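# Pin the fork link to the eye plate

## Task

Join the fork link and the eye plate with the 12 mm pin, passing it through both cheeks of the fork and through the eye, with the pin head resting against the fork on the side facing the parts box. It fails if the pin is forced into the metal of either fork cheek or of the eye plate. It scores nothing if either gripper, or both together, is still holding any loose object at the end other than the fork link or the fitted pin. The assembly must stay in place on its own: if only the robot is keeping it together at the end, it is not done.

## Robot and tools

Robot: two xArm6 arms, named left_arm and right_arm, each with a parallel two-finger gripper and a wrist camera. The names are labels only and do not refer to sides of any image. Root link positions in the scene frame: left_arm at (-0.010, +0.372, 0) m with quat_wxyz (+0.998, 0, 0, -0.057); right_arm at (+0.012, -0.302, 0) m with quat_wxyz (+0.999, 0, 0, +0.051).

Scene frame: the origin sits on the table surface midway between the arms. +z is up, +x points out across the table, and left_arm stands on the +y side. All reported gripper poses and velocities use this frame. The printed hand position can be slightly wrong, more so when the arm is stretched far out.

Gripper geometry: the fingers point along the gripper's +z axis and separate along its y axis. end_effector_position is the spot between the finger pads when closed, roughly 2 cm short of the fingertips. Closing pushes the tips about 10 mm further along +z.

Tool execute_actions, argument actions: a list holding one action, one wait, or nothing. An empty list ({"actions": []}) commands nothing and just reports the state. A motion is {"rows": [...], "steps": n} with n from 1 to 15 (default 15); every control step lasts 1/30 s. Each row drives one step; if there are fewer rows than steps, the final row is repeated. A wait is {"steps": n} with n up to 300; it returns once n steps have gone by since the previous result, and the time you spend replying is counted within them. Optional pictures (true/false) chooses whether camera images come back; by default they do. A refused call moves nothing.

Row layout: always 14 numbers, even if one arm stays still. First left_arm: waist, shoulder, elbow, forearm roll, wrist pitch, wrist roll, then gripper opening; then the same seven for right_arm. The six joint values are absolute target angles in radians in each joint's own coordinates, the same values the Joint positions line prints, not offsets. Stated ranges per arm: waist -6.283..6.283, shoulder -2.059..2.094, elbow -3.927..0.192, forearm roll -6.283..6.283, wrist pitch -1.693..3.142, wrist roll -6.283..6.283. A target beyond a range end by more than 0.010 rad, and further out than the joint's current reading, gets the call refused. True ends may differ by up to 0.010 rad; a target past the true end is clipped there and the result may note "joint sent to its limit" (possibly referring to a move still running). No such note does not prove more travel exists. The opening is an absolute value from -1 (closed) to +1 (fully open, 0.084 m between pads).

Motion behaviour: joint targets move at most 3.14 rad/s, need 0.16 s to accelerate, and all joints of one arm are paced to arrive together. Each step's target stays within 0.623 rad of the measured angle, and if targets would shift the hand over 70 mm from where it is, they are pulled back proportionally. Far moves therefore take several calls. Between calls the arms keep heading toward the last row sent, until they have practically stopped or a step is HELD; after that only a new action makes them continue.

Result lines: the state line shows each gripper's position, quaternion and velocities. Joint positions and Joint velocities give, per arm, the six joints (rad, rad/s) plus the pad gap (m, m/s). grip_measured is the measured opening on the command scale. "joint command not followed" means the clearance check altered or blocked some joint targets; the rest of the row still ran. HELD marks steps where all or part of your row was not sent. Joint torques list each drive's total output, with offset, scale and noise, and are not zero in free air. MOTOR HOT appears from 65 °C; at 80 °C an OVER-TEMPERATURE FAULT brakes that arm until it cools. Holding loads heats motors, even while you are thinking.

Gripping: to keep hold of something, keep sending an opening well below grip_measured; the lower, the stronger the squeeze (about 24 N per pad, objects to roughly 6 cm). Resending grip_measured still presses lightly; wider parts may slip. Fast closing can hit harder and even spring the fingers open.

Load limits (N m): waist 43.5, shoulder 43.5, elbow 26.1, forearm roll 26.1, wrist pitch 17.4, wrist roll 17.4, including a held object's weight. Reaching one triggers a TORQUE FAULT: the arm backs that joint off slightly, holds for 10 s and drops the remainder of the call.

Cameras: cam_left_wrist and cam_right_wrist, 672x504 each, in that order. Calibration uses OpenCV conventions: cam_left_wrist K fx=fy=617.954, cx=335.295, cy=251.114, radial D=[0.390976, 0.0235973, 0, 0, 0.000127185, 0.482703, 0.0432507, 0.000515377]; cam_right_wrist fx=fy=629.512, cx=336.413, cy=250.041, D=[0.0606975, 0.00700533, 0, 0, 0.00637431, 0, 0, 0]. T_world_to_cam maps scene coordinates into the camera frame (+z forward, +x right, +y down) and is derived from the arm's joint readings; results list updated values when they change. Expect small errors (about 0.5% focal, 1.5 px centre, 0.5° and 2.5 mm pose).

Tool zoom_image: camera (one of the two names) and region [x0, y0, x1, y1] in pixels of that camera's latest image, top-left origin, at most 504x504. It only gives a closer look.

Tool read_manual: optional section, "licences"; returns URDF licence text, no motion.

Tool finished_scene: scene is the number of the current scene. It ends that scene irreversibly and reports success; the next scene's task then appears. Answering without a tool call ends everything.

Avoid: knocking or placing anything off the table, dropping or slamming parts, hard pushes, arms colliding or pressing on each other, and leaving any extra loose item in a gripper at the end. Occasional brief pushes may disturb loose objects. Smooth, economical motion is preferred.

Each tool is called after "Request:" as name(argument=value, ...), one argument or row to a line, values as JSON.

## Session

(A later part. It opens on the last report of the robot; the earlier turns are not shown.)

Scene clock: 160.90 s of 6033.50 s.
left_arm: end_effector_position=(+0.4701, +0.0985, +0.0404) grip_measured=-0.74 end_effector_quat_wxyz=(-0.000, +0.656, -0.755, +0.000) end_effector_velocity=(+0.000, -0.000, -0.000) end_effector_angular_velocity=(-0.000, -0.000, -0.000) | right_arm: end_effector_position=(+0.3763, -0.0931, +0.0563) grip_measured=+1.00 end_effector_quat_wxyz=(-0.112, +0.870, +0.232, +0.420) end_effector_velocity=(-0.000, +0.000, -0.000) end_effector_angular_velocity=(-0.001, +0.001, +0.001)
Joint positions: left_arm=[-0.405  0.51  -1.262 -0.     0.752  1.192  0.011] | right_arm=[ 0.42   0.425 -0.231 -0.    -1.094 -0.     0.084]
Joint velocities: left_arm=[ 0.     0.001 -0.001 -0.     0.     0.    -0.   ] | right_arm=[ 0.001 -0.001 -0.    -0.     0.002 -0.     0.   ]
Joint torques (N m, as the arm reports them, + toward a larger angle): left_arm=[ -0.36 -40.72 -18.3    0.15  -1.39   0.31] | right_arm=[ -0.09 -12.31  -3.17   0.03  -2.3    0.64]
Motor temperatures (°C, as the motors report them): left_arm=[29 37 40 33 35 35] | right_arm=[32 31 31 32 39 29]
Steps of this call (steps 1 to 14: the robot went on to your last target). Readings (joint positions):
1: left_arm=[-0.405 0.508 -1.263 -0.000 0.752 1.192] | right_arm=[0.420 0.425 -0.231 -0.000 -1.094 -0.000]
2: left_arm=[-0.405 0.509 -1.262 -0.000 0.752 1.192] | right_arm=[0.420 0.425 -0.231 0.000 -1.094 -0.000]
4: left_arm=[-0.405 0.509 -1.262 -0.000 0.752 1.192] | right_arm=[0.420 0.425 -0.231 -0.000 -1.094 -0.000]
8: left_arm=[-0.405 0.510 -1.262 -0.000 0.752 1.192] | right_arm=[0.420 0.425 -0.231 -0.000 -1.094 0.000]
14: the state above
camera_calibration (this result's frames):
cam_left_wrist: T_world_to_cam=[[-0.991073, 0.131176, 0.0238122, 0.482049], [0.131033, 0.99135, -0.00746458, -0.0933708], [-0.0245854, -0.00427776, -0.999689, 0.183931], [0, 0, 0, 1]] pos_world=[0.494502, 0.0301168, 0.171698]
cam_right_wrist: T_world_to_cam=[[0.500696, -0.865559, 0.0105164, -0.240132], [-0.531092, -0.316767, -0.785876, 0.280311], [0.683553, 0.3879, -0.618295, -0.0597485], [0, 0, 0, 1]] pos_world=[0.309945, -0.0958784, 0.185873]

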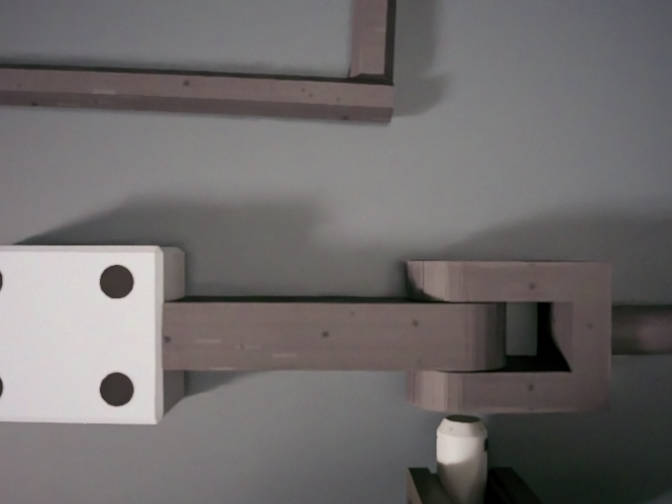

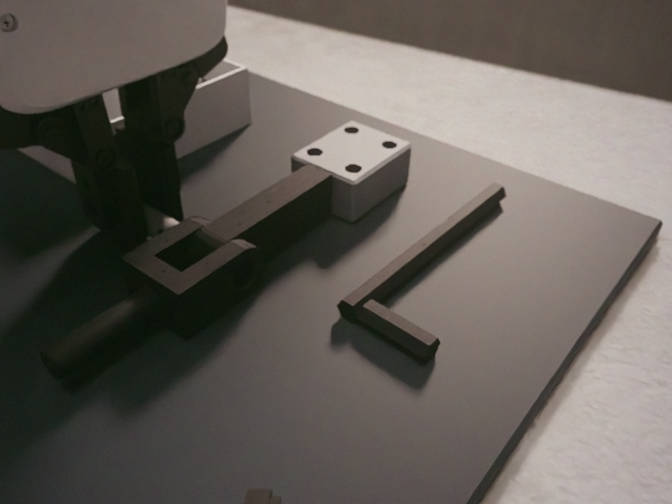

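Request:
execute_actions(
  actions=[
    {"rows":[[-0.4035,0.5145,-1.2689,0,0.7544,1.1935,-1,0.42,0.425,-0.231,0,-1.094,0,1]],"steps":10},
  ],
  pictures=false,
)

Request:
execute_actions(
  actions=[
    {"rows":[[-0.4085,0.5177,-1.2742,0,0.7565,1.1885,-1,0.42,0.425,-0.231,0,-1.094,0,1],[-0.4085,0.5177,-1.2742,0,0.7565,1.1885,-1,0.42,0.425,-0.231,0,-1.094,0,1],[-0.4085,0.5177,-1.2742,0,0.7565,1.1885,-1,0.42,0.425,-0.231,0,-1.094,0,1],[-0.4102,0.5188,-1.2759,0,0.7571,1.1868,-1,0.42,0.425,-0.231,0,-1.094,0,1],[-0.4102,0.5188,-1.2759,0,0.7571,1.1868,-1,0.42,0.425,-0.231,0,-1.094,0,1],[-0.4119,0.5199,-1.2777,0,0.7578,1.1851,-1,0.42,0.425,-0.231,0,-1.094,0,1],[-0.4119,0.5199,-1.2777,0,0.7578,1.1851,-1,0.42,0.425,-0.231,0,-1.094,0,1],[-0.4136,0.521,-1.2795,0,0.7585,1.1834,-1,0.42,0.425,-0.231,0,-1.094,0,1],[-0.4136,0.521,-1.2795,0,0.7585,1.1834,-1,0.42,0.425,-0.231,0,-1.094,0,1],[-0.4153,0.5221,-1.2813,0,0.7592,1.1817,-1,0.42,0.425,-0.231,0,-1.094,0,1]]},
  ],
)

Scene clock: 174.13 s of 6033.50 s.
left_arm: end_effector_position=(+0.4716, +0.0984, +0.0403) grip_measured=-0.74 end_effector_quat_wxyz=(+0.000, +0.656, -0.755, -0.000) end_effector_velocity=(+0.001, -0.000, +0.000) end_effector_angular_velocity=(-0.000, +0.000, +0.000) | right_arm: end_effector_position=(+0.3763, -0.0931, +0.0563) grip_measured=+1.00 end_effector_quat_wxyz=(-0.112, +0.870, +0.232, +0.420) end_effector_velocity=(+0.000, +0.000, +0.000) end_effector_angular_velocity=(+0.000, -0.001, +0.000)
Joint positions: left_arm=[-0.404  0.514 -1.269 -0.     0.754  1.193  0.011] | right_arm=[ 0.42   0.425 -0.231 -0.    -1.094 -0.     0.084]
Joint velocities: left_arm=[ 0.     0.002 -0.003 -0.     0.002  0.    -0.   ] | right_arm=[-0.    -0.001  0.    -0.     0.001 -0.     0.   ]
Joint torques (N m, as the arm reports them, + toward a larger angle): left_arm=[ -0.66 -40.44 -18.42   0.21  -1.34   0.45] | right_arm=[ -0.02 -12.5   -3.16  -0.12  -2.28   0.58]
Motor temperatures (°C, as the motors report them): left_arm=[29 37 40 33 35 35] | right_arm=[32 31 31 32 39 29]
Steps of this call (steps 1 to 15: the robot went on to your last target; steps 16 to 90: nothing new was sent; then 9.90 s passed at rest; steps 91 to 100: all 10 steps of this action). Readings (joint positions):
91: left_arm=[-0.405 0.510 -1.262 0.000 0.752 1.192] | right_arm=[0.420 0.425 -0.231 0.000 -1.094 0.000]
92: left_arm=[-0.404 0.511 -1.263 0.000 0.752 1.193] | right_arm=[0.420 0.425 -0.231 0.000 -1.094 0.000]
94: left_arm=[-0.404 0.513 -1.266 -0.000 0.753 1.193] | right_arm=[0.420 0.425 -0.231 -0.000 -1.094 -0.000]
98: left_arm=[-0.404 0.514 -1.268 -0.000 0.754 1.193] | right_arm=[0.420 0.425 -0.231 0.000 -1.094 0.000]
100: the state above

Scene clock: 174.63 s of 6033.50 s.
left_arm: end_effector_position=(+0.4707, +0.0917, +0.0403) grip_measured=-0.74 end_effector_quat_wxyz=(+0.000, +0.656, -0.755, +0.000) end_effector_velocity=(-0.001, -0.003, -0.001) end_effector_angular_velocity=(+0.001, +0.001, +0.002) | right_arm: end_effector_position=(+0.3763, -0.0931, +0.0563) grip_measured=+1.00 end_effector_quat_wxyz=(-0.112, +0.870, +0.232, +0.420) end_effector_velocity=(-0.000, -0.000, -0.001) end_effector_angular_velocity=(-0.002, +0.003, +0.000)
Joint positions: left_arm=[-0.415  0.522 -1.281 -0.     0.759  1.182  0.011] | right_arm=[ 0.42   0.425 -0.231 -0.    -1.094 -0.     0.084]
Joint velocities: left_arm=[-0.005  0.004 -0.006 -0.     0.003 -0.007  0.   ] | right_arm=[ 0.     0.001  0.    -0.     0.002 -0.    -0.   ]
Joint torques (N m, as the arm reports them, + toward a larger angle): left_arm=[  0.11 -40.76 -18.51   0.3   -1.25   0.3 ] | right_arm=[  0.02 -12.23  -3.27  -0.01  -2.38   0.65]
Motor temperatures (°C, as the motors report them): left_arm=[29 37 40 33 35 35] | right_arm=[32 31 31 32 39 29]
Steps of this call (steps 1 to 15: all 15 steps of this action). Readings (joint positions):
1: left_arm=[-0.404 0.514 -1.269 0.000 0.754 1.193] | right_arm=[0.420 0.425 -0.231 0.000 -1.094 0.000]
2: left_arm=[-0.404 0.515 -1.270 0.000 0.755 1.192] | right_arm=[0.420 0.425 -0.231 -0.000 -1.094 0.000]
4: left_arm=[-0.407 0.516 -1.272 -0.000 0.756 1.190] | right_arm=[0.420 0.425 -0.231 0.000 -1.094 0.000]
8: left_arm=[-0.410 0.519 -1.276 -0.000 0.757 1.187] | right_arm=[0.420 0.425 -0.231 -0.000 -1.094 -0.000]
15: the state above
camera_calibration (this result's frames):
cam_left_wrist: T_world_to_cam=[[-0.991053, 0.131305, 0.023919, 0.483523], [0.131163, 0.991333, -0.00742213, -0.0867086], [-0.0246863, -0.00421843, -0.999686, 0.183877], [0, 0, 0, 1]] pos_world=[0.49511, 0.0232435, 0.17161]
cam_right_wrist: T_world_to_cam=[[0.500696, -0.865559, 0.0105165, -0.240132], [-0.531092, -0.316767, -0.785875, 0.280311], [0.683553, 0.3879, -0.618296, -0.0597485], [0, 0, 0, 1]] pos_world=[0.309945, -0.0958784, 0.185873]

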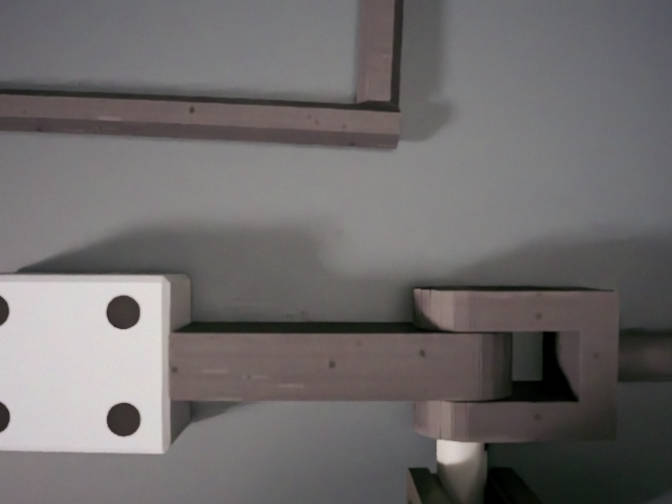

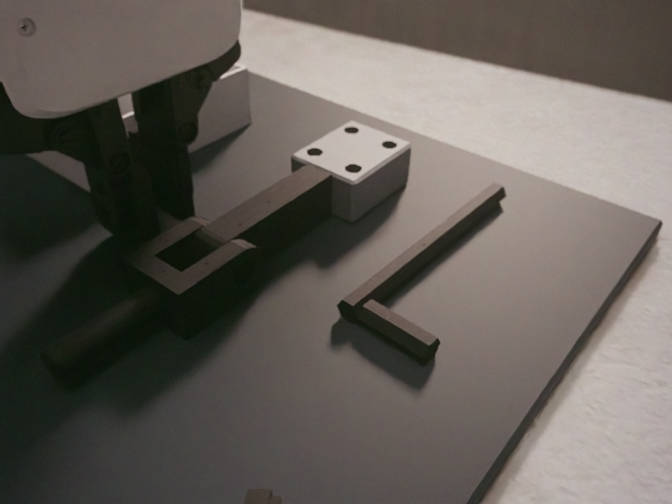

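Request:
execute_actions(
  actions=[
    {"rows":[[-0.4186,0.5243,-1.2849,0,0.7606,1.1784,-1,0.42,0.425,-0.231,0,-1.094,0,1],[-0.4186,0.5243,-1.2849,0,0.7606,1.1784,-1,0.42,0.425,-0.231,0,-1.094,0,1],[-0.4186,0.5243,-1.2849,0,0.7606,1.1784,-1,0.42,0.425,-0.231,0,-1.094,0,1],[-0.422,0.5266,-1.2886,0,0.762,1.175,-1,0.42,0.425,-0.231,0,-1.094,0,1],[-0.422,0.5266,-1.2886,0,0.762,1.175,-1,0.42,0.425,-0.231,0,-1.094,0,1],[-0.422,0.5266,-1.2886,0,0.762,1.175,-1,0.42,0.425,-0.231,0,-1.094,0,1],[-0.4253,0.5288,-1.2922,0,0.7634,1.1717,-1,0.42,0.425,-0.231,0,-1.094,0,1]]},
  ],
  pictures=false,
)

Request:
execute_actions(
  actions=[
    {"rows":[[-0.4253,0.5288,-1.2922,0,0.7634,1.1717,-0.4,0.42,0.425,-0.231,0,-1.094,0,1]],"steps":8},
  ],
  pictures=false,
)

Request:
execute_actions(
  actions=[
    {"rows":[[-0.4253,0.46,-1.2922,0,0.8322,1.1717,-0.4,0.42,0.425,-0.231,0,-1.094,0,1]],"steps":12},
  ],
  pictures=false,
)

Request:
execute_actions(
  actions=[
    {"rows":[[-0.3606,0.40,-1.1886,0,0.7886,1.2364,-1,0.42,0.425,-0.231,0,-1.094,0,1]]},
  ],
  pictures=false,
)

Request:
execute_actions(
  actions=[
    {"rows":[[-0.3606,0.425,-1.1886,0,0.7636,1.2364,-1,0.42,0.425,-0.231,0,-1.094,0,1],[-0.3606,0.425,-1.1886,0,0.7636,1.2364,-1,0.42,0.425,-0.231,0,-1.094,0,1],[-0.3606,0.45,-1.1886,0,0.7386,1.2364,-1,0.42,0.425,-0.231,0,-1.094,0,1],[-0.3606,0.45,-1.1886,0,0.7386,1.2364,-1,0.42,0.425,-0.231,0,-1.094,0,1],[-0.3606,0.4702,-1.1886,0,0.7184,1.2364,-1,0.42,0.425,-0.231,0,-1.094,0,1]]},
  ],
  pictures=false,
)

Request:
execute_actions(
  actions=[
    {"rows":[[-0.3644,0.4741,-1.1984,0,0.7243,1.2326,-1,0.42,0.425,-0.231,0,-1.094,0,1],[-0.3644,0.4741,-1.1984,0,0.7243,1.2326,-1,0.42,0.425,-0.231,0,-1.094,0,1],[-0.3644,0.4741,-1.1984,0,0.7243,1.2326,-1,0.42,0.425,-0.231,0,-1.094,0,1],[-0.3644,0.4741,-1.1984,0,0.7243,1.2326,-1,0.42,0.425,-0.231,0,-1.094,0,1],[-0.3682,0.4781,-1.2083,0,0.7302,1.2288,-1,0.42,0.425,-0.231,0,-1.094,0,1],[-0.3682,0.4781,-1.2083,0,0.7302,1.2288,-1,0.42,0.425,-0.231,0,-1.094,0,1],[-0.3682,0.4781,-1.2083,0,0.7302,1.2288,-1,0.42,0.425,-0.231,0,-1.094,0,1],[-0.3682,0.4781,-1.2083,0,0.7302,1.2288,-1,0.42,0.425,-0.231,0,-1.094,0,1],[-0.372,0.482,-1.2181,0,0.7361,1.225,-1,0.42,0.425,-0.231,0,-1.094,0,1]]},
  ],
)

Scene clock: 194.97 s of 6033.50 s.
left_arm: end_effector_position=(+0.4698, +0.0856, +0.0402) grip_measured=-0.74 end_effector_quat_wxyz=(+0.000, +0.656, -0.755, -0.000) end_effector_velocity=(+0.000, -0.001, +0.000) end_effector_angular_velocity=(+0.000, +0.000, +0.002) | right_arm: end_effector_position=(+0.3763, -0.0931, +0.0563) grip_measured=+1.00 end_effector_quat_wxyz=(-0.112, +0.870, +0.232, +0.420) end_effector_velocity=(-0.000, -0.000, -0.000) end_effector_angular_velocity=(+0.000, -0.001, -0.000)
Joint positions: left_arm=[-0.425  0.529 -1.292 -0.     0.763  1.172  0.011] | right_arm=[ 0.42   0.425 -0.231 -0.    -1.094  0.     0.084]
Joint velocities: left_arm=[-0.002  0.002 -0.004  0.     0.002 -0.004  0.   ] | right_arm=[-0.     0.001 -0.    -0.    -0.002  0.    -0.   ]
Joint torques (N m, as the arm reports them, + toward a larger angle): left_arm=[ -0.45 -41.53 -18.66   0.22  -1.41   0.33] | right_arm=[ -0.07 -12.14  -3.13  -0.06  -2.31   0.63]
Motor temperatures (°C, as the motors report them): left_arm=[29 37 40 33 35 35] | right_arm=[32 31 31 32 39 29]
Steps of this call (steps 1 to 15: the robot went on to your last target; steps 16 to 90: nothing new was sent; then 16.83 s passed at rest; steps 91 to 105: all 15 steps of this action). Readings (joint positions):
91: left_arm=[-0.415 0.522 -1.281 0.000 0.759 1.182] | right_arm=[0.420 0.425 -0.231 -0.000 -1.094 -0.000]
92: left_arm=[-0.416 0.523 -1.282 0.000 0.760 1.181] | right_arm=[0.420 0.425 -0.231 0.000 -1.094 -0.000]
94: left_arm=[-0.417 0.524 -1.284 0.000 0.760 1.180] | right_arm=[0.420 0.425 -0.231 0.000 -1.094 0.000]
98: left_arm=[-0.421 0.526 -1.288 0.000 0.762 1.175] | right_arm=[0.420 0.425 -0.231 0.000 -1.094 -0.000]
105: the state above

Scene clock: 195.23 s of 6033.50 s.
left_arm: end_effector_position=(+0.4700, +0.0853, +0.0405) grip_measured=-0.42 end_effector_quat_wxyz=(-0.000, +0.656, -0.755, +0.000) end_effector_velocity=(-0.002, +0.001, -0.003) end_effector_angular_velocity=(+0.003, +0.005, -0.000) | right_arm: end_effector_position=(+0.3763, -0.0931, +0.0563) grip_measured=+1.00 end_effector_quat_wxyz=(-0.112, +0.870, +0.232, +0.420) end_effector_velocity=(-0.000, +0.000, -0.001) end_effector_angular_velocity=(-0.001, +0.002, +0.001)
Joint positions: left_arm=[-0.425  0.529 -1.292 -0.     0.763  1.172  0.026] | right_arm=[ 0.42   0.425 -0.231 -0.    -1.094  0.     0.084]
Joint velocities: left_arm=[-0.     0.003  0.003  0.001  0.001 -0.     0.   ] | right_arm=[ 0.001  0.001 -0.     0.     0.001  0.     0.   ]
Joint torques (N m, as the arm reports them, + toward a larger angle): left_arm=[ -0.28 -40.9  -18.22   0.23  -1.35   0.31] | right_arm=[ -0.14 -12.31  -3.16  -0.16  -2.38   0.62]
Motor temperatures (°C, as the motors report them): left_arm=[29 37 40 33 35 35] | right_arm=[32 31 31 32 39 29]
Steps of this call (steps 1 to 8: all 8 steps of this action). Readings (joint positions):
1: left_arm=[-0.425 0.529 -1.292 -0.000 0.763 1.172] | right_arm=[0.420 0.425 -0.231 -0.000 -1.094 0.000]
2: left_arm=[-0.425 0.529 -1.292 -0.000 0.763 1.172] | right_arm=[0.420 0.425 -0.231 0.000 -1.094 0.000]
4: left_arm=[-0.425 0.528 -1.292 -0.000 0.763 1.172] | right_arm=[0.420 0.425 -0.231 -0.000 -1.094 -0.000]
8: the state above

Scene clock: 195.63 s of 6033.50 s.
left_arm: end_effector_position=(+0.4671, +0.0870, +0.0720) grip_measured=-0.42 end_effector_quat_wxyz=(+0.000, +0.656, -0.755, -0.001) end_effector_velocity=(-0.014, +0.008, -0.012) end_effector_angular_velocity=(+0.025, +0.043, -0.001) | right_arm: end_effector_position=(+0.3763, -0.0931, +0.0563) grip_measured=+1.00 end_effector_quat_wxyz=(-0.112, +0.870, +0.232, +0.420) end_effector_velocity=(-0.000, -0.000, -0.001) end_effector_angular_velocity=(-0.001, +0.001, +0.000)
Joint positions: left_arm=[-0.425  0.462 -1.291  0.     0.83   1.172  0.026] | right_arm=[ 0.42   0.425 -0.231  0.    -1.094  0.     0.084]
Joint velocities: left_arm=[-0.     0.004  0.02  -0.     0.026  0.001 -0.   ] | right_arm=[ 0.     0.001 -0.     0.     0.001 -0.     0.   ]
Joint torques (N m, as the arm reports them, + toward a larger angle): left_arm=[ -0.38 -41.34 -20.1    0.45  -1.49   0.09] | right_arm=[ -0.16 -12.28  -3.15  -0.01  -2.27   0.66]
Motor temperatures (°C, as the motors report them): left_arm=[29 37 40 33 35 35] | right_arm=[32 31 31 32 39 29]
Steps of this call (steps 1 to 12: all 12 steps of this action). Readings (joint positions):
1: left_arm=[-0.425 0.528 -1.292 -0.000 0.764 1.172] | right_arm=[0.420 0.425 -0.231 -0.000 -1.094 -0.000]
2: left_arm=[-0.425 0.525 -1.291 -0.000 0.769 1.172] | right_arm=[0.420 0.425 -0.231 0.000 -1.094 0.000]
4: left_arm=[-0.425 0.500 -1.288 0.000 0.797 1.172] | right_arm=[0.420 0.425 -0.231 -0.000 -1.094 -0.000]
8: left_arm=[-0.425 0.464 -1.297 -0.000 0.823 1.172] | right_arm=[0.420 0.425 -0.231 0.000 -1.094 -0.000]
12: the state above

Scene clock: 196.13 s of 6033.50 s.
left_arm: end_effector_position=(+0.4653, +0.1277, +0.0703) grip_measured=-1.00 end_effector_quat_wxyz=(-0.000, +0.656, -0.755, +0.000) end_effector_velocity=(-0.001, +0.004, -0.001) end_effector_angular_velocity=(+0.000, +0.000, -0.002) | right_arm: end_effector_position=(+0.3763, -0.0931, +0.0563) grip_measured=+1.00 end_effector_quat_wxyz=(-0.112, +0.870, +0.232, +0.420) end_effector_velocity=(-0.000, +0.000, +0.000) end_effector_angular_velocity=(+0.000, -0.000, +0.001)
Joint positions: left_arm=[-0.362  0.401 -1.19  -0.     0.789  1.236  0.   ] | right_arm=[ 0.42   0.425 -0.231 -0.    -1.094 -0.     0.084]
Joint velocities: left_arm=[ 0.007 -0.007  0.012  0.    -0.005  0.009  0.   ] | right_arm=[ 0.001 -0.001  0.    -0.     0.001  0.     0.   ]
Joint torques (N m, as the arm reports them, + toward a larger angle): left_arm=[ -0.41 -37.76 -18.36   0.53  -1.4    0.28] | right_arm=[ -0.18 -12.39  -3.02  -0.02  -2.42   0.51]
Motor temperatures (°C, as the motors report them): left_arm=[29 37 40 33 35 35] | right_arm=[32 31 31 32 39 29]
Steps of this call (steps 1 to 15: all 15 steps of this action). Readings (joint positions):
1: left_arm=[-0.425 0.462 -1.291 0.000 0.831 1.172] | right_arm=[0.420 0.425 -0.231 -0.000 -1.094 -0.000]
2: left_arm=[-0.423 0.459 -1.286 -0.000 0.828 1.175] | right_arm=[0.420 0.425 -0.231 -0.000 -1.094 -0.000]
4: left_arm=[-0.403 0.438 -1.252 -0.000 0.813 1.197] | right_arm=[0.420 0.425 -0.231 0.000 -1.094 0.000]
8: left_arm=[-0.367 0.408 -1.201 0.000 0.795 1.227] | right_arm=[0.420 0.425 -0.231 -0.000 -1.094 0.000]
15: the state above

Scene clock: 196.63 s of 6033.50 s.
left_arm: end_effector_position=(+0.4681, +0.1269, +0.0392) grip_measured=-1.00 end_effector_quat_wxyz=(-0.000, +0.656, -0.755, +0.001) end_effector_velocity=(+0.004, -0.002, -0.001) end_effector_angular_velocity=(-0.005, -0.012, -0.001) | right_arm: end_effector_position=(+0.3763, -0.0931, +0.0563) grip_measured=+1.00 end_effector_quat_wxyz=(-0.112, +0.870, +0.232, +0.420) end_effector_velocity=(-0.001, +0.001, -0.001) end_effector_angular_velocity=(-0.001, +0.002, +0.002)
Joint positions: left_arm=[-0.361  0.468 -1.189 -0.     0.72   1.236  0.   ] | right_arm=[ 0.42   0.425 -0.231  0.    -1.094  0.     0.084]
Joint velocities: left_arm=[ 0.     0.006 -0.005  0.001 -0.015  0.     0.   ] | right_arm=[ 0.002 -0.     0.     0.     0.002 -0.    -0.   ]
Joint torques (N m, as the arm reports them, + toward a larger angle): left_arm=[ -0.37 -38.46 -17.64   0.21  -1.37   0.33] | right_arm=[ -0.05 -12.43  -3.23  -0.04  -2.43   0.62]
Motor temperatures (°C, as the motors report them): left_arm=[29 37 40 33 35 35] | right_arm=[32 31 31 32 39 29]
Steps of this call (steps 1 to 15: all 15 steps of this action). Readings (joint positions):
1: left_arm=[-0.362 0.401 -1.190 -0.000 0.789 1.236] | right_arm=[0.420 0.425 -0.231 -0.000 -1.094 -0.000]
2: left_arm=[-0.361 0.403 -1.190 -0.000 0.784 1.236] | right_arm=[0.420 0.425 -0.231 -0.000 -1.094 -0.000]
4: left_arm=[-0.361 0.417 -1.191 -0.000 0.770 1.236] | right_arm=[0.420 0.425 -0.231 0.000 -1.094 0.000]
8: left_arm=[-0.361 0.456 -1.187 0.000 0.735 1.236] | right_arm=[0.420 0.425 -0.231 0.000 -1.094 0.000]
15: the state above

Scene clock: 197.13 s of 6033.50 s.
left_arm: end_effector_position=(+0.4700, +0.1206, +0.0403) grip_measured=-1.00 end_effector_quat_wxyz=(+0.000, +0.656, -0.754, -0.001) end_effector_velocity=(+0.001, -0.002, +0.000) end_effector_angular_velocity=(+0.004, +0.005, +0.003) | right_arm: end_effector_position=(+0.3763, -0.0931, +0.0563) grip_measured=+1.00 end_effector_quat_wxyz=(-0.112, +0.870, +0.232, +0.420) end_effector_velocity=(+0.000, -0.000, -0.000) end_effector_angular_velocity=(-0.001, +0.002, -0.001)
Joint positions: left_arm=[-0.37   0.481 -1.215  0.001  0.736  1.226  0.   ] | right_arm=[ 0.42   0.425 -0.231  0.    -1.094  0.     0.084]
Joint velocities: left_arm=[-0.002  0.008 -0.015  0.001  0.014 -0.007  0.   ] | right_arm=[-0.001 -0.     0.     0.     0.002 -0.     0.   ]
Joint torques (N m, as the arm reports them, + toward a larger angle): left_arm=[ -5.38 -39.36 -19.89  -0.83  -2.2    0.35] | right_arm=[ -0.26 -12.16  -3.04   0.    -2.38   0.64]
Motor temperatures (°C, as the motors report them): left_arm=[29 37 40 33 35 35] | right_arm=[32 31 31 32 39 29]
Steps of this call (steps 1 to 15: all 15 steps of this action). Readings (joint positions):
1: left_arm=[-0.361 0.469 -1.190 -0.000 0.719 1.236] | right_arm=[0.420 0.425 -0.231 0.000 -1.094 -0.000]
2: left_arm=[-0.361 0.470 -1.191 -0.000 0.720 1.236] | right_arm=[0.420 0.425 -0.231 -0.000 -1.094 -0.000]
4: left_arm=[-0.363 0.472 -1.195 -0.000 0.722 1.234] | right_arm=[0.420 0.425 -0.231 0.000 -1.094 0.000]
8: left_arm=[-0.366 0.476 -1.204 0.000 0.727 1.231] | right_arm=[0.420 0.425 -0.231 0.000 -1.094 0.000]
15: the state above
camera_calibration (this result's frames):
cam_left_wrist: T_world_to_cam=[[-0.991171, 0.129982, 0.0261752, 0.479077], [0.129867, 0.991513, -0.00605501, -0.1147], [-0.02674, -0.00260227, -0.999639, 0.18473], [0, 0, 0, 1]] pos_world=[0.494682, 0.0519364, 0.171429]
cam_right_wrist: T_world_to_cam=[[0.500696, -0.865559, 0.0105164, -0.240132], [-0.531092, -0.316767, -0.785875, 0.280311], [0.683553, 0.3879, -0.618295, -0.0597485], [0, 0, 0, 1]] pos_world=[0.309945, -0.0958784, 0.185873]

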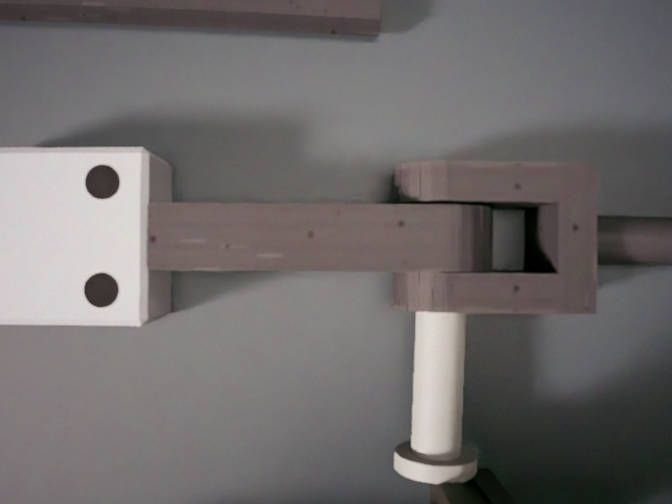

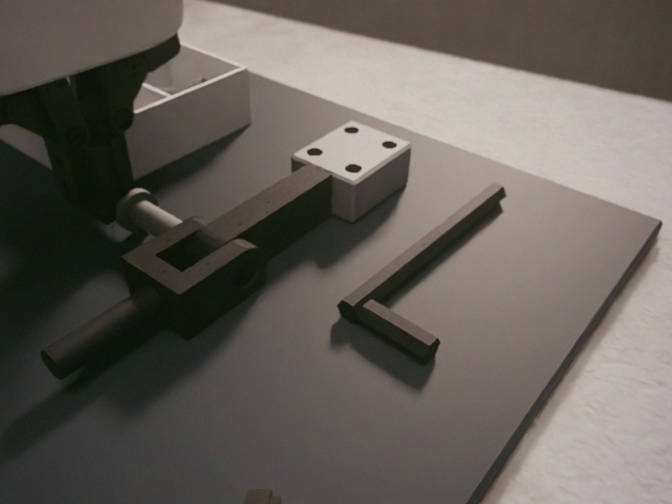

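Head dragged sideways; drag it back 2 mm along -d.

Request:
execute_actions(
  actions=[
    {"rows":[[-0.3734,0.4766,-1.2092,0,0.7326,1.2236,-1,0.42,0.425,-0.231,0,-1.094,0,1]]},
  ],
)

Scene clock: 200.50 s of 6033.50 s.
left_arm: end_effector_position=(+0.4691, +0.1164, +0.0422) grip_measured=-1.00 end_effector_quat_wxyz=(-0.001, +0.655, -0.756, +0.003) end_effector_velocity=(+0.004, +0.002, +0.005) end_effector_angular_velocity=(-0.002, -0.009, +0.002) | right_arm: end_effector_position=(+0.3763, -0.0931, +0.0563) grip_measured=+1.00 end_effector_quat_wxyz=(-0.112, +0.870, +0.232, +0.420) end_effector_velocity=(-0.000, +0.000, -0.000) end_effector_angular_velocity=(+0.000, +0.000, +0.000)
Joint positions: left_arm=[-0.377  0.476 -1.212 -0.001  0.73   1.224  0.   ] | right_arm=[ 0.42   0.425 -0.231 -0.    -1.094  0.     0.084]
Joint velocities: left_arm=[ 0.005 -0.007 -0.004  0.004  0.002  0.     0.   ] | right_arm=[ 0. -0.  0. -0.  0.  0. -0.]
Joint torques (N m, as the arm reports them, + toward a larger angle): left_arm=[ -1.77 -40.86 -19.49  -0.08  -1.62   0.25] | right_arm=[ -0.19 -12.56  -3.12  -0.03  -2.35   0.58]
Motor temperatures (°C, as the motors report them): left_arm=[29 37 41 33 35 35] | right_arm=[32 31 31 32 39 29]
Steps of this call (steps 1 to 15: the robot went on to your last target; steps 16 to 86: nothing new was sent; steps 87 to 101: all 15 steps of this action). Readings (joint positions):
87: left_arm=[-0.371 0.482 -1.218 0.000 0.736 1.225] | right_arm=[0.420 0.425 -0.231 0.000 -1.094 -0.000]
88: left_arm=[-0.371 0.481 -1.217 -0.000 0.735 1.225] | right_arm=[0.420 0.425 -0.231 0.000 -1.094 0.000]
90: left_arm=[-0.372 0.479 -1.214 -0.000 0.733 1.224] | right_arm=[0.420 0.425 -0.231 -0.000 -1.094 -0.000]
94: left_arm=[-0.377 0.477 -1.213 -0.002 0.730 1.224] | right_arm=[0.420 0.425 -0.231 -0.000 -1.094 -0.000]
101: the state above
camera_calibration (this result's frames):
cam_left_wrist: T_world_to_cam=[[-0.990855, 0.133566, 0.0191543, 0.478478], [0.133392, 0.991012, -0.0101133, -0.111866], [-0.0203329, -0.00746579, -0.999765, 0.184187], [0, 0, 0, 1]] pos_world=[0.492769, 0.0483267, 0.173847]
cam_right_wrist: T_world_to_cam=[[0.500696, -0.865559, 0.0105163, -0.240132], [-0.531092, -0.316767, -0.785875, 0.280311], [0.683553, 0.3879, -0.618296, -0.0597484], [0, 0, 0, 1]] pos_world=[0.309945, -0.0958784, 0.185873]

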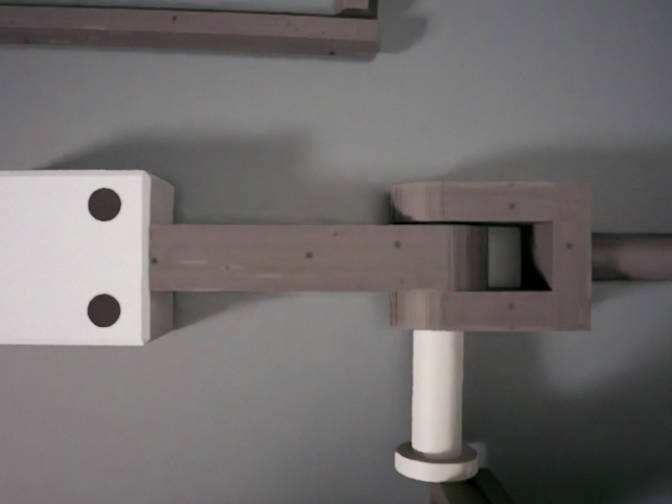

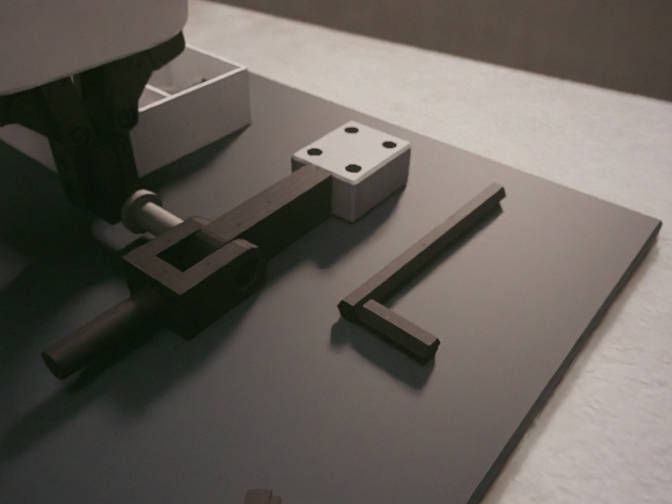

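Request:
execute_actions(
  actions=[
    {"rows":[[-0.3692,0.4928,-1.2359,0,0.7431,1.2278,-1,0.42,0.425,-0.231,0,-1.094,0,1]],"steps":12},
  ],
  pictures=false,
)

Request:
execute_actions(
  actions=[
    {"rows":[[-0.376,0.4968,-1.2425,0,0.7457,1.221,-1,0.42,0.425,-0.231,0,-1.094,0,1],[-0.376,0.4968,-1.2425,0,0.7457,1.221,-1,0.42,0.425,-0.231,0,-1.094,0,1],[-0.376,0.4968,-1.2425,0,0.7457,1.221,-1,0.42,0.425,-0.231,0,-1.094,0,1],[-0.376,0.4968,-1.2425,0,0.7457,1.221,-1,0.42,0.425,-0.231,0,-1.094,0,1],[-0.3794,0.4988,-1.2458,0,0.747,1.2176,-1,0.42,0.425,-0.231,0,-1.094,0,1],[-0.3794,0.4988,-1.2458,0,0.747,1.2176,-1,0.42,0.425,-0.231,0,-1.094,0,1],[-0.3828,0.5008,-1.2491,0,0.7483,1.2142,-1,0.42,0.425,-0.231,0,-1.094,0,1]]},
  ],
  pictures=false,
)

Scene clock: 209.50 s of 6033.50 s.
left_arm: end_effector_position=(+0.4744, +0.1183, +0.0410) grip_measured=-1.00 end_effector_quat_wxyz=(+0.000, +0.656, -0.755, -0.000) end_effector_velocity=(+0.001, -0.000, +0.000) end_effector_angular_velocity=(-0.000, -0.000, -0.001) | right_arm: end_effector_position=(+0.3763, -0.0931, +0.0563) grip_measured=+1.00 end_effector_quat_wxyz=(-0.112, +0.870, +0.232, +0.420) end_effector_velocity=(+0.000, +0.000, +0.000) end_effector_angular_velocity=(+0.001, -0.001, +0.000)
Joint positions: left_arm=[-0.369  0.492 -1.235  0.     0.743  1.228  0.   ] | right_arm=[ 0.42   0.425 -0.231  0.    -1.094 -0.     0.084]
Joint velocities: left_arm=[ 0.001  0.003 -0.006  0.     0.003  0.002  0.   ] | right_arm=[ 0. -0. -0. -0. -0.  0.  0.]
Joint torques (N m, as the arm reports them, + toward a larger angle): left_arm=[ -0.33 -39.86 -17.98   0.48  -1.18   0.35] | right_arm=[ -0.11 -12.44  -3.05  -0.13  -2.38   0.64]
Motor temperatures (°C, as the motors report them): left_arm=[29 37 41 33 35 35] | right_arm=[32 31 31 32 39 29]
Steps of this call (steps 1 to 15: the robot went on to your last target; steps 16 to 90: nothing new was sent; then 5.60 s passed at rest; steps 91 to 102: all 12 steps of this action). Readings (joint positions):
91: left_arm=[-0.373 0.477 -1.209 0.000 0.733 1.224] | right_arm=[0.420 0.425 -0.231 0.000 -1.094 0.000]
92: left_arm=[-0.373 0.479 -1.213 0.000 0.735 1.224] | right_arm=[0.420 0.425 -0.231 -0.000 -1.094 -0.000]
94: left_arm=[-0.371 0.486 -1.225 -0.000 0.739 1.226] | right_arm=[0.420 0.425 -0.231 0.000 -1.094 0.000]
98: left_arm=[-0.369 0.491 -1.233 -0.000 0.742 1.227] | right_arm=[0.420 0.425 -0.231 -0.000 -1.094 0.000]
102: the state above

Scene clock: 210.00 s of 6033.50 s.
left_arm: end_effector_position=(+0.4737, +0.1115, +0.0411) grip_measured=-1.00 end_effector_quat_wxyz=(-0.000, +0.656, -0.754, -0.000) end_effector_velocity=(-0.000, -0.001, -0.000) end_effector_angular_velocity=(+0.000, +0.001, +0.004) | right_arm: end_effector_position=(+0.3763, -0.0931, +0.0563) grip_measured=+1.00 end_effector_quat_wxyz=(-0.112, +0.870, +0.232, +0.420) end_effector_velocity=(-0.001, +0.001, -0.001) end_effector_angular_velocity=(-0.001, +0.002, +0.002)
Joint positions: left_arm=[-0.381  0.5   -1.248  0.001  0.749  1.215  0.   ] | right_arm=[ 0.42   0.425 -0.231  0.    -1.094 -0.     0.084]
Joint velocities: left_arm=[-0.001  0.002 -0.003 -0.001  0.002 -0.005  0.   ] | right_arm=[0.002 0.001 0.    0.    0.001 0.    0.   ]
Joint torques (N m, as the arm reports them, + toward a larger angle): left_arm=[ -4.98 -39.03 -19.12  -0.68  -1.95   0.18] | right_arm=[ -0.16 -12.23  -3.1   -0.05  -2.39   0.68]
Motor temperatures (°C, as the motors report them): left_arm=[29 37 41 33 35 35] | right_arm=[32 31 31 32 39 29]
Steps of this call (steps 1 to 15: all 15 steps of this action). Readings (joint positions):
1: left_arm=[-0.369 0.493 -1.236 0.000 0.743 1.228] | right_arm=[0.420 0.425 -0.231 -0.000 -1.094 0.000]
2: left_arm=[-0.370 0.493 -1.237 0.000 0.744 1.226] | right_arm=[0.420 0.425 -0.231 -0.000 -1.094 -0.000]
4: left_arm=[-0.373 0.495 -1.240 -0.000 0.745 1.224] | right_arm=[0.420 0.425 -0.231 0.000 -1.094 0.000]
8: left_arm=[-0.378 0.498 -1.244 0.000 0.747 1.219] | right_arm=[0.420 0.425 -0.231 0.000 -1.094 0.000]
15: the state above

Sticking; back off and look.

Request:
execute_actions(
  actions=[
    {"rows":[[-0.376,0.4968,-1.2425,0,0.7457,1.221,-1,0.42,0.425,-0.231,0,-1.094,0,1]]},
  ],
)

Request:
zoom_image(
  camera="cam_right_wrist",
  region=[80, 170, 300, 340],
)

Scene clock: 214.10 s of 6033.50 s.
left_arm: end_effector_position=(+0.4740, +0.1139, +0.0411) grip_measured=-1.00 end_effector_quat_wxyz=(+0.000, +0.656, -0.755, +0.000) end_effector_velocity=(+0.000, +0.003, -0.000) end_effector_angular_velocity=(+0.002, +0.002, +0.004) | right_arm: end_effector_position=(+0.3763, -0.0931, +0.0563) grip_measured=+1.00 end_effector_quat_wxyz=(-0.112, +0.870, +0.232, +0.420) end_effector_velocity=(+0.000, -0.000, -0.000) end_effector_angular_velocity=(-0.000, +0.000, -0.001)
Joint positions: left_arm=[-0.377  0.497 -1.243 -0.     0.745  1.221  0.   ] | right_arm=[ 0.42   0.425 -0.231  0.    -1.094  0.     0.084]
Joint velocities: left_arm=[ 0.005 -0.001  0.002  0.001  0.002  0.     0.   ] | right_arm=[-0.001  0.001 -0.    -0.    -0.001 -0.     0.   ]
Joint torques (N m, as the arm reports them, + toward a larger angle): left_arm=[ -0.26 -39.41 -17.93   0.26  -1.49   0.32] | right_arm=[ -0.14 -12.62  -3.11  -0.09  -2.37   0.71]
Motor temperatures (°C, as the motors report them): left_arm=[29 37 41 33 35 35] | right_arm=[32 31 31 32 39 29]
Steps of this call (steps 1 to 15: the robot went on to your last target; steps 16 to 90: nothing new was sent; then 0.60 s passed at rest; steps 91 to 105: all 15 steps of this action). Readings (joint positions):
91: left_arm=[-0.383 0.501 -1.249 -0.000 0.748 1.214] | right_arm=[0.420 0.425 -0.231 -0.000 -1.094 -0.000]
92: left_arm=[-0.382 0.500 -1.248 -0.000 0.747 1.216] | right_arm=[0.420 0.425 -0.231 0.000 -1.094 0.000]
94: left_arm=[-0.382 0.499 -1.246 -0.001 0.745 1.218] | right_arm=[0.420 0.425 -0.231 0.000 -1.094 -0.000]
98: left_arm=[-0.379 0.497 -1.244 -0.001 0.744 1.220] | right_arm=[0.420 0.425 -0.231 0.000 -1.094 -0.000]
105: the state above
camera_calibration (this result's frames):
cam_left_wrist: T_world_to_cam=[[-0.991007, 0.131703, 0.0236499, 0.483738], [0.131556, 0.991279, -0.00767081, -0.109322], [-0.0244539, -0.00449054, -0.999691, 0.184765], [0, 0, 0, 1]] pos_world=[0.498288, 0.0454885, 0.172428]
cam_right_wrist: T_world_to_cam=[[0.500696, -0.865559, 0.0105164, -0.240132], [-0.531092, -0.316767, -0.785875, 0.280311], [0.683553, 0.3879, -0.618295, -0.0597485], [0, 0, 0, 1]] pos_world=[0.309945, -0.0958784, 0.185873]

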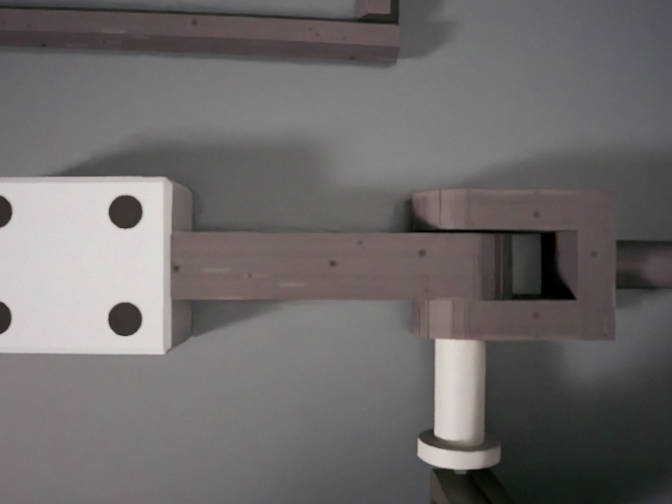

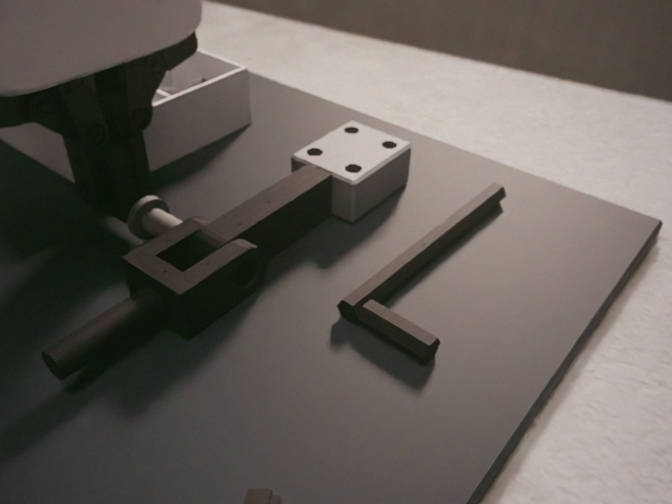

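Region (80, 170, 300, 340) of cam_right_wrist's 672x504 image, scaled by 2.291, with more detail than that image has; it fills the top 389 rows of this view, and the rest is white.

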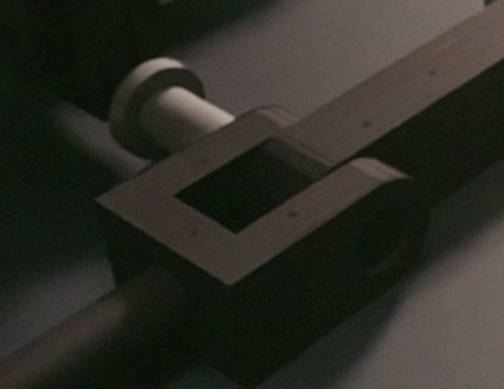

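Request:
execute_actions(
  actions=[
    {"rows":[[-0.3828,0.5008,-1.2491,0,0.7483,1.2142,-1,0.42,0.425,-0.231,0,-1.094,0,1],[-0.3828,0.5008,-1.2491,0,0.7483,1.2142,-1,0.42,0.425,-0.231,0,-1.094,0,1],[-0.3828,0.5008,-1.2491,0,0.7483,1.2142,-1,0.42,0.425,-0.231,0,-1.094,0,1],[-0.3828,0.5008,-1.2491,0,0.7483,1.2142,-1,0.42,0.425,-0.231,0,-1.094,0,1],[-0.3864,0.5,-1.2497,0,0.7497,1.2106,-1,0.42,0.425,-0.231,0,-1.094,0,1],[-0.3864,0.5,-1.2497,0,0.7497,1.2106,-1,0.42,0.425,-0.231,0,-1.094,0,1],[-0.3864,0.5,-1.2497,0,0.7497,1.2106,-1,0.42,0.425,-0.231,0,-1.094,0,1],[-0.3901,0.5011,-1.2521,0,0.751,1.2069,-1,0.42,0.425,-0.231,0,-1.094,0,1]]},
  ],
  pictures=false,
)

Scene clock: 228.00 s of 6033.50 s.
left_arm: end_effector_position=(+0.4722, +0.1068, +0.0418) grip_measured=-1.00 end_effector_quat_wxyz=(+0.000, +0.656, -0.755, -0.000) end_effector_velocity=(-0.000, -0.002, +0.001) end_effector_angular_velocity=(-0.001, -0.000, +0.003) | right_arm: end_effector_position=(+0.3763, -0.0931, +0.0563) grip_measured=+1.00 end_effector_quat_wxyz=(-0.112, +0.870, +0.232, +0.420) end_effector_velocity=(+0.000, +0.000, +0.001) end_effector_angular_velocity=(+0.001, -0.002, -0.000)
Joint positions: left_arm=[-0.39   0.501 -1.252  0.     0.751  1.207  0.   ] | right_arm=[ 0.42   0.425 -0.231 -0.    -1.094 -0.     0.084]
Joint velocities: left_arm=[-0.004  0.001 -0.003 -0.001  0.002 -0.005  0.   ] | right_arm=[-0.    -0.001  0.     0.    -0.001  0.    -0.   ]
Joint torques (N m, as the arm reports them, + toward a larger angle): left_arm=[ -0.44 -39.61 -18.14   0.53  -1.4    0.39] | right_arm=[ -0.21 -12.4   -3.23  -0.11  -2.31   0.67]
Motor temperatures (°C, as the motors report them): left_arm=[29 37 41 33 35 35] | right_arm=[32 31 31 32 39 29]
Steps of this call (steps 1 to 15: the robot went on to your last target; steps 16 to 90: nothing new was sent; then 10.40 s passed at rest; steps 91 to 105: all 15 steps of this action). Readings (joint positions):
91: left_arm=[-0.376 0.497 -1.243 0.000 0.746 1.221] | right_arm=[0.420 0.425 -0.231 -0.000 -1.094 0.000]
92: left_arm=[-0.377 0.498 -1.244 0.000 0.746 1.220] | right_arm=[0.420 0.425 -0.231 0.000 -1.094 -0.000]
94: left_arm=[-0.380 0.499 -1.247 -0.000 0.747 1.217] | right_arm=[0.420 0.425 -0.231 0.000 -1.094 0.000]
98: left_arm=[-0.385 0.500 -1.249 0.000 0.749 1.213] | right_arm=[0.420 0.425 -0.231 -0.000 -1.094 -0.000]
105: the state above

Free. 8 mm more.

Request:
execute_actions(
  actions=[
    {"rows":[[-0.3935,0.5032,-1.2555,0,0.7523,1.2035,-1,0.42,0.425,-0.231,0,-1.094,0,1],[-0.3935,0.5032,-1.2555,0,0.7523,1.2035,-1,0.42,0.425,-0.231,0,-1.094,0,1],[-0.3969,0.5053,-1.2589,0,0.7536,1.2001,-1,0.42,0.425,-0.231,0,-1.094,0,1],[-0.3969,0.5053,-1.2589,0,0.7536,1.2001,-1,0.42,0.425,-0.231,0,-1.094,0,1],[-0.3969,0.5053,-1.2589,0,0.7536,1.2001,-1,0.42,0.425,-0.231,0,-1.094,0,1],[-0.4003,0.5074,-1.2623,0,0.7549,1.1967,-1,0.42,0.425,-0.231,0,-1.094,0,1],[-0.4003,0.5074,-1.2623,0,0.7549,1.1967,-1,0.42,0.425,-0.231,0,-1.094,0,1],[-0.4003,0.5074,-1.2623,0,0.7549,1.1967,-1,0.42,0.425,-0.231,0,-1.094,0,1],[-0.4037,0.5095,-1.2657,0,0.7562,1.1933,-1,0.42,0.425,-0.231,0,-1.094,0,1]]},
  ],
  pictures=false,
)

Scene clock: 234.47 s of 6033.50 s.
left_arm: end_effector_position=(+0.4711, +0.0989, +0.0419) grip_measured=-1.00 end_effector_quat_wxyz=(-0.000, +0.656, -0.755, +0.000) end_effector_velocity=(-0.000, -0.003, +0.000) end_effector_angular_velocity=(+0.001, -0.000, +0.003) | right_arm: end_effector_position=(+0.3763, -0.0931, +0.0563) grip_measured=+1.00 end_effector_quat_wxyz=(-0.112, +0.870, +0.232, +0.420) end_effector_velocity=(+0.001, -0.001, +0.000) end_effector_angular_velocity=(+0.000, -0.001, -0.002)
Joint positions: left_arm=[-0.403  0.509 -1.265 -0.     0.756  1.194  0.   ] | right_arm=[ 0.42   0.425 -0.231  0.    -1.094  0.     0.084]
Joint velocities: left_arm=[-0.005  0.004 -0.007  0.001  0.003 -0.009  0.   ] | right_arm=[-0.002 -0.001  0.     0.    -0.    -0.     0.   ]
Joint torques (N m, as the arm reports them, + toward a larger angle): left_arm=[ -0.26 -39.75 -17.95   0.46  -1.39   0.15] | right_arm=[ -0.27 -12.56  -3.07   0.02  -2.3    0.65]
Motor temperatures (°C, as the motors report them): left_arm=[29 37 41 33 35 35] | right_arm=[32 31 31 32 39 29]
Steps of this call (steps 1 to 15: the robot went on to your last target; steps 16 to 90: nothing new was sent; then 2.97 s passed at rest; steps 91 to 105: all 15 steps of this action). Readings (joint positions):
91: left_arm=[-0.390 0.501 -1.252 0.000 0.751 1.207] | right_arm=[0.420 0.425 -0.231 0.000 -1.094 -0.000]
92: left_arm=[-0.391 0.502 -1.253 0.000 0.751 1.206] | right_arm=[0.420 0.425 -0.231 0.000 -1.094 -0.000]
94: left_arm=[-0.393 0.503 -1.255 0.000 0.752 1.204] | right_arm=[0.420 0.425 -0.231 0.000 -1.094 -0.000]
98: left_arm=[-0.398 0.506 -1.259 0.000 0.754 1.200] | right_arm=[0.420 0.425 -0.231 -0.000 -1.094 0.000]
105: the state above

Request:
execute_actions(
  actions=[
    {"rows":[[-0.4104,0.5139,-1.2729,0,0.759,1.1866,-1,0.42,0.425,-0.231,0,-1.094,0,1],[-0.4104,0.5139,-1.2729,0,0.759,1.1866,-1,0.42,0.425,-0.231,0,-1.094,0,1],[-0.4104,0.5139,-1.2729,0,0.759,1.1866,-1,0.42,0.425,-0.231,0,-1.094,0,1],[-0.4171,0.5183,-1.2801,0,0.7618,1.1799,-1,0.42,0.425,-0.231,0,-1.094,0,1],[-0.4171,0.5183,-1.2801,0,0.7618,1.1799,-1,0.42,0.425,-0.231,0,-1.094,0,1],[-0.4171,0.5183,-1.2801,0,0.7618,1.1799,-1,0.42,0.425,-0.231,0,-1.094,0,1],[-0.4221,0.5216,-1.2855,0,0.7639,1.1749,-1,0.42,0.425,-0.231,0,-1.094,0,1],[-0.4221,0.5216,-1.2855,0,0.7639,1.1749,-1,0.42,0.425,-0.231,0,-1.094,0,1],[-0.4221,0.5216,-1.2855,0,0.7639,1.1749,-1,0.42,0.425,-0.231,0,-1.094,0,1],[-0.4255,0.5238,-1.2891,0,0.7653,1.1715,-1,0.42,0.425,-0.231,0,-1.094,0,1]]},
  ],
  pictures=false,
)

Request:
execute_actions(
  actions=[
    {"steps":6},
  ],
  pictures=false,
)

Request:
execute_actions(
  actions=[
    {"rows":[[-0.4037,0.5095,-1.2657,0,0.7562,1.1933,-1,0.42,0.425,-0.231,0,-1.094,0,1]]},
  ],
)

Scene clock: 249.40 s of 6033.50 s.
left_arm: end_effector_position=(+0.4693, +0.0863, +0.0418) grip_measured=-1.00 end_effector_quat_wxyz=(-0.000, +0.656, -0.755, +0.000) end_effector_velocity=(-0.000, -0.007, +0.000) end_effector_angular_velocity=(-0.001, +0.000, +0.003) | right_arm: end_effector_position=(+0.3763, -0.0931, +0.0563) grip_measured=+1.00 end_effector_quat_wxyz=(-0.112, +0.870, +0.232, +0.420) end_effector_velocity=(-0.000, +0.001, -0.000) end_effector_angular_velocity=(-0.000, -0.000, +0.002)
Joint positions: left_arm=[-0.425  0.523 -1.288  0.     0.765  1.173  0.   ] | right_arm=[ 0.42   0.425 -0.231 -0.    -1.094 -0.     0.084]
Joint velocities: left_arm=[-0.01   0.008 -0.014 -0.001  0.006 -0.013  0.   ] | right_arm=[ 0.002  0.001 -0.     0.    -0.001 -0.     0.   ]
Joint torques (N m, as the arm reports them, + toward a larger angle): left_arm=[ -0.26 -40.57 -18.02   0.2   -1.15   0.33] | right_arm=[ -0.1  -12.15  -2.94   0.01  -2.33   0.62]
Motor temperatures (°C, as the motors report them): left_arm=[29 37 41 33 35 35] | right_arm=[32 31 31 32 39 29]
Steps of this call (steps 1 to 15: the robot went on to your last target; steps 16 to 90: nothing new was sent; then 11.43 s passed at rest; steps 91 to 105: all 15 steps of this action). Readings (joint positions):
91: left_arm=[-0.404 0.510 -1.266 0.000 0.756 1.193] | right_arm=[0.420 0.425 -0.231 -0.000 -1.094 -0.000]
92: left_arm=[-0.405 0.510 -1.267 0.000 0.757 1.192] | right_arm=[0.420 0.425 -0.231 -0.000 -1.094 0.000]
94: left_arm=[-0.408 0.512 -1.270 0.000 0.758 1.189] | right_arm=[0.420 0.425 -0.231 0.000 -1.094 0.000]
98: left_arm=[-0.416 0.517 -1.279 0.000 0.761 1.181] | right_arm=[0.420 0.425 -0.231 0.000 -1.094 0.000]
105: the state above

Scene clock: 249.60 s of 6033.50 s.
left_arm: end_effector_position=(+0.4692, +0.0858, +0.0418) grip_measured=-1.00 end_effector_quat_wxyz=(+0.000, +0.656, -0.755, +0.000) end_effector_velocity=(+0.000, -0.001, +0.000) end_effector_angular_velocity=(-0.000, -0.000, +0.000) | right_arm: end_effector_position=(+0.3763, -0.0931, +0.0563) grip_measured=+1.00 end_effector_quat_wxyz=(-0.112, +0.870, +0.232, +0.420) end_effector_velocity=(-0.001, +0.000, -0.001) end_effector_angular_velocity=(-0.001, +0.002, +0.001)
Joint positions: left_arm=[-0.425  0.524 -1.289  0.     0.765  1.172  0.   ] | right_arm=[ 0.42   0.425 -0.231 -0.    -1.094  0.     0.084]
Joint velocities: left_arm=[-0.001  0.001 -0.002  0.     0.001 -0.002  0.   ] | right_arm=[ 0.001  0.002 -0.    -0.     0.     0.     0.   ]
Joint torques (N m, as the arm reports them, + toward a larger angle): left_arm=[ -0.39 -40.72 -18.09   0.49  -1.12   0.4 ] | right_arm=[ -0.25 -12.36  -3.1   -0.15  -2.3    0.6 ]
Motor temperatures (°C, as the motors report them): left_arm=[29 37 41 33 35 35] | right_arm=[32 31 31 32 39 29]
Steps of this call (steps 1 to 6: the robot went on to your last target). Readings (joint positions):
1: left_arm=[-0.425 0.523 -1.288 0.000 0.765 1.172] | right_arm=[0.420 0.425 -0.231 -0.000 -1.094 0.000]
2: left_arm=[-0.425 0.523 -1.288 0.000 0.765 1.172] | right_arm=[0.420 0.425 -0.231 0.000 -1.094 0.000]
4: left_arm=[-0.425 0.524 -1.289 0.000 0.765 1.172] | right_arm=[0.420 0.425 -0.231 -0.000 -1.094 -0.000]
6: the state above

Scene clock: 250.10 s of 6033.50 s.
left_arm: end_effector_position=(+0.4710, +0.0984, +0.0418) grip_measured=-1.00 end_effector_quat_wxyz=(+0.000, +0.656, -0.755, +0.000) end_effector_velocity=(+0.000, +0.001, +0.000) end_effector_angular_velocity=(-0.000, -0.001, -0.001) | right_arm: end_effector_position=(+0.3763, -0.0931, +0.0563) grip_measured=+1.00 end_effector_quat_wxyz=(-0.112, +0.870, +0.232, +0.420) end_effector_velocity=(-0.000, +0.000, -0.000) end_effector_angular_velocity=(-0.000, +0.001, +0.001)
Joint positions: left_arm=[-0.404  0.51  -1.266 -0.     0.756  1.193  0.   ] | right_arm=[ 0.42   0.425 -0.231  0.    -1.094 -0.     0.084]
Joint velocities: left_arm=[ 0.002 -0.001  0.001  0.    -0.001  0.002  0.   ] | right_arm=[ 0.001 -0.     0.    -0.     0.001  0.    -0.   ]
Joint torques (N m, as the arm reports them, + toward a larger angle): left_arm=[ -0.73 -40.   -18.24   0.34  -1.34   0.44] | right_arm=[ -0.1  -12.11  -3.07  -0.03  -2.25   0.66]
Motor temperatures (°C, as the motors report them): left_arm=[29 37 41 33 35 35] | right_arm=[32 31 31 32 39 29]
Steps of this call (steps 1 to 15: all 15 steps of this action). Readings (joint positions):
1: left_arm=[-0.425 0.524 -1.289 -0.000 0.765 1.172] | right_arm=[0.420 0.425 -0.231 -0.000 -1.094 0.000]
2: left_arm=[-0.423 0.522 -1.286 -0.000 0.763 1.175] | right_arm=[0.420 0.425 -0.231 0.000 -1.094 -0.000]
4: left_arm=[-0.413 0.515 -1.275 -0.000 0.760 1.184] | right_arm=[0.420 0.425 -0.231 -0.000 -1.094 0.000]
8: left_arm=[-0.405 0.511 -1.268 -0.000 0.757 1.191] | right_arm=[0.420 0.425 -0.231 0.000 -1.094 -0.000]
15: the state above
camera_calibration (this result's frames):
cam_left_wrist: T_world_to_cam=[[-0.991054, 0.131302, 0.0239237, 0.48282], [0.13116, 0.991333, -0.00742213, -0.0934256], [-0.0246909, -0.0042179, -0.999686, 0.185387], [0, 0, 0, 1]] pos_world=[0.495332, 0.0300025, 0.173085]
cam_right_wrist: T_world_to_cam=[[0.500696, -0.865559, 0.0105165, -0.240132], [-0.531092, -0.316767, -0.785875, 0.280311], [0.683553, 0.3879, -0.618295, -0.0597485], [0, 0, 0, 1]] pos_world=[0.309945, -0.0958784, 0.185873]

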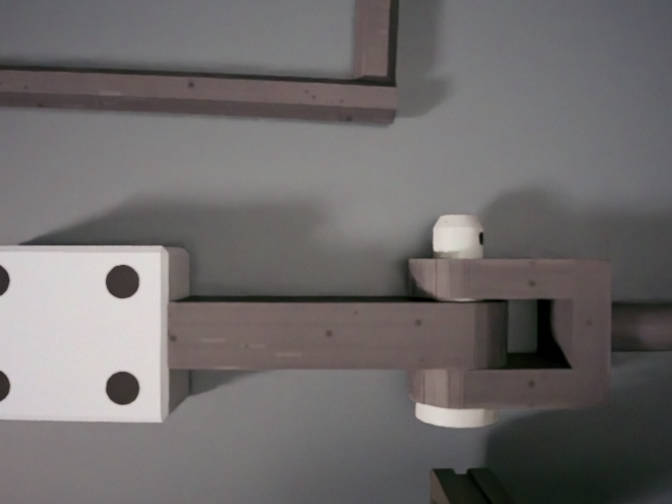

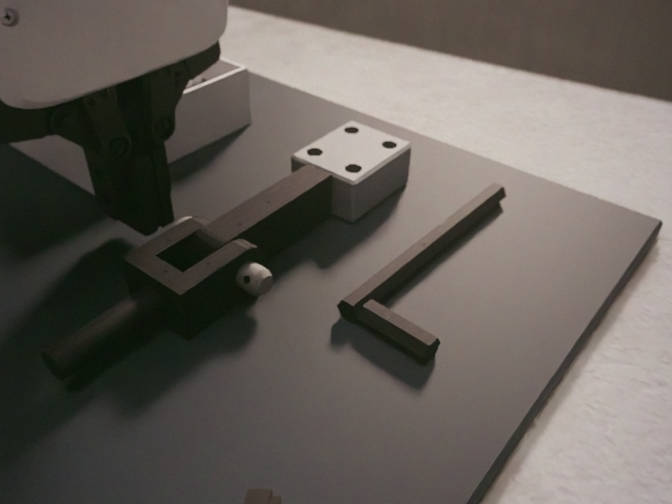

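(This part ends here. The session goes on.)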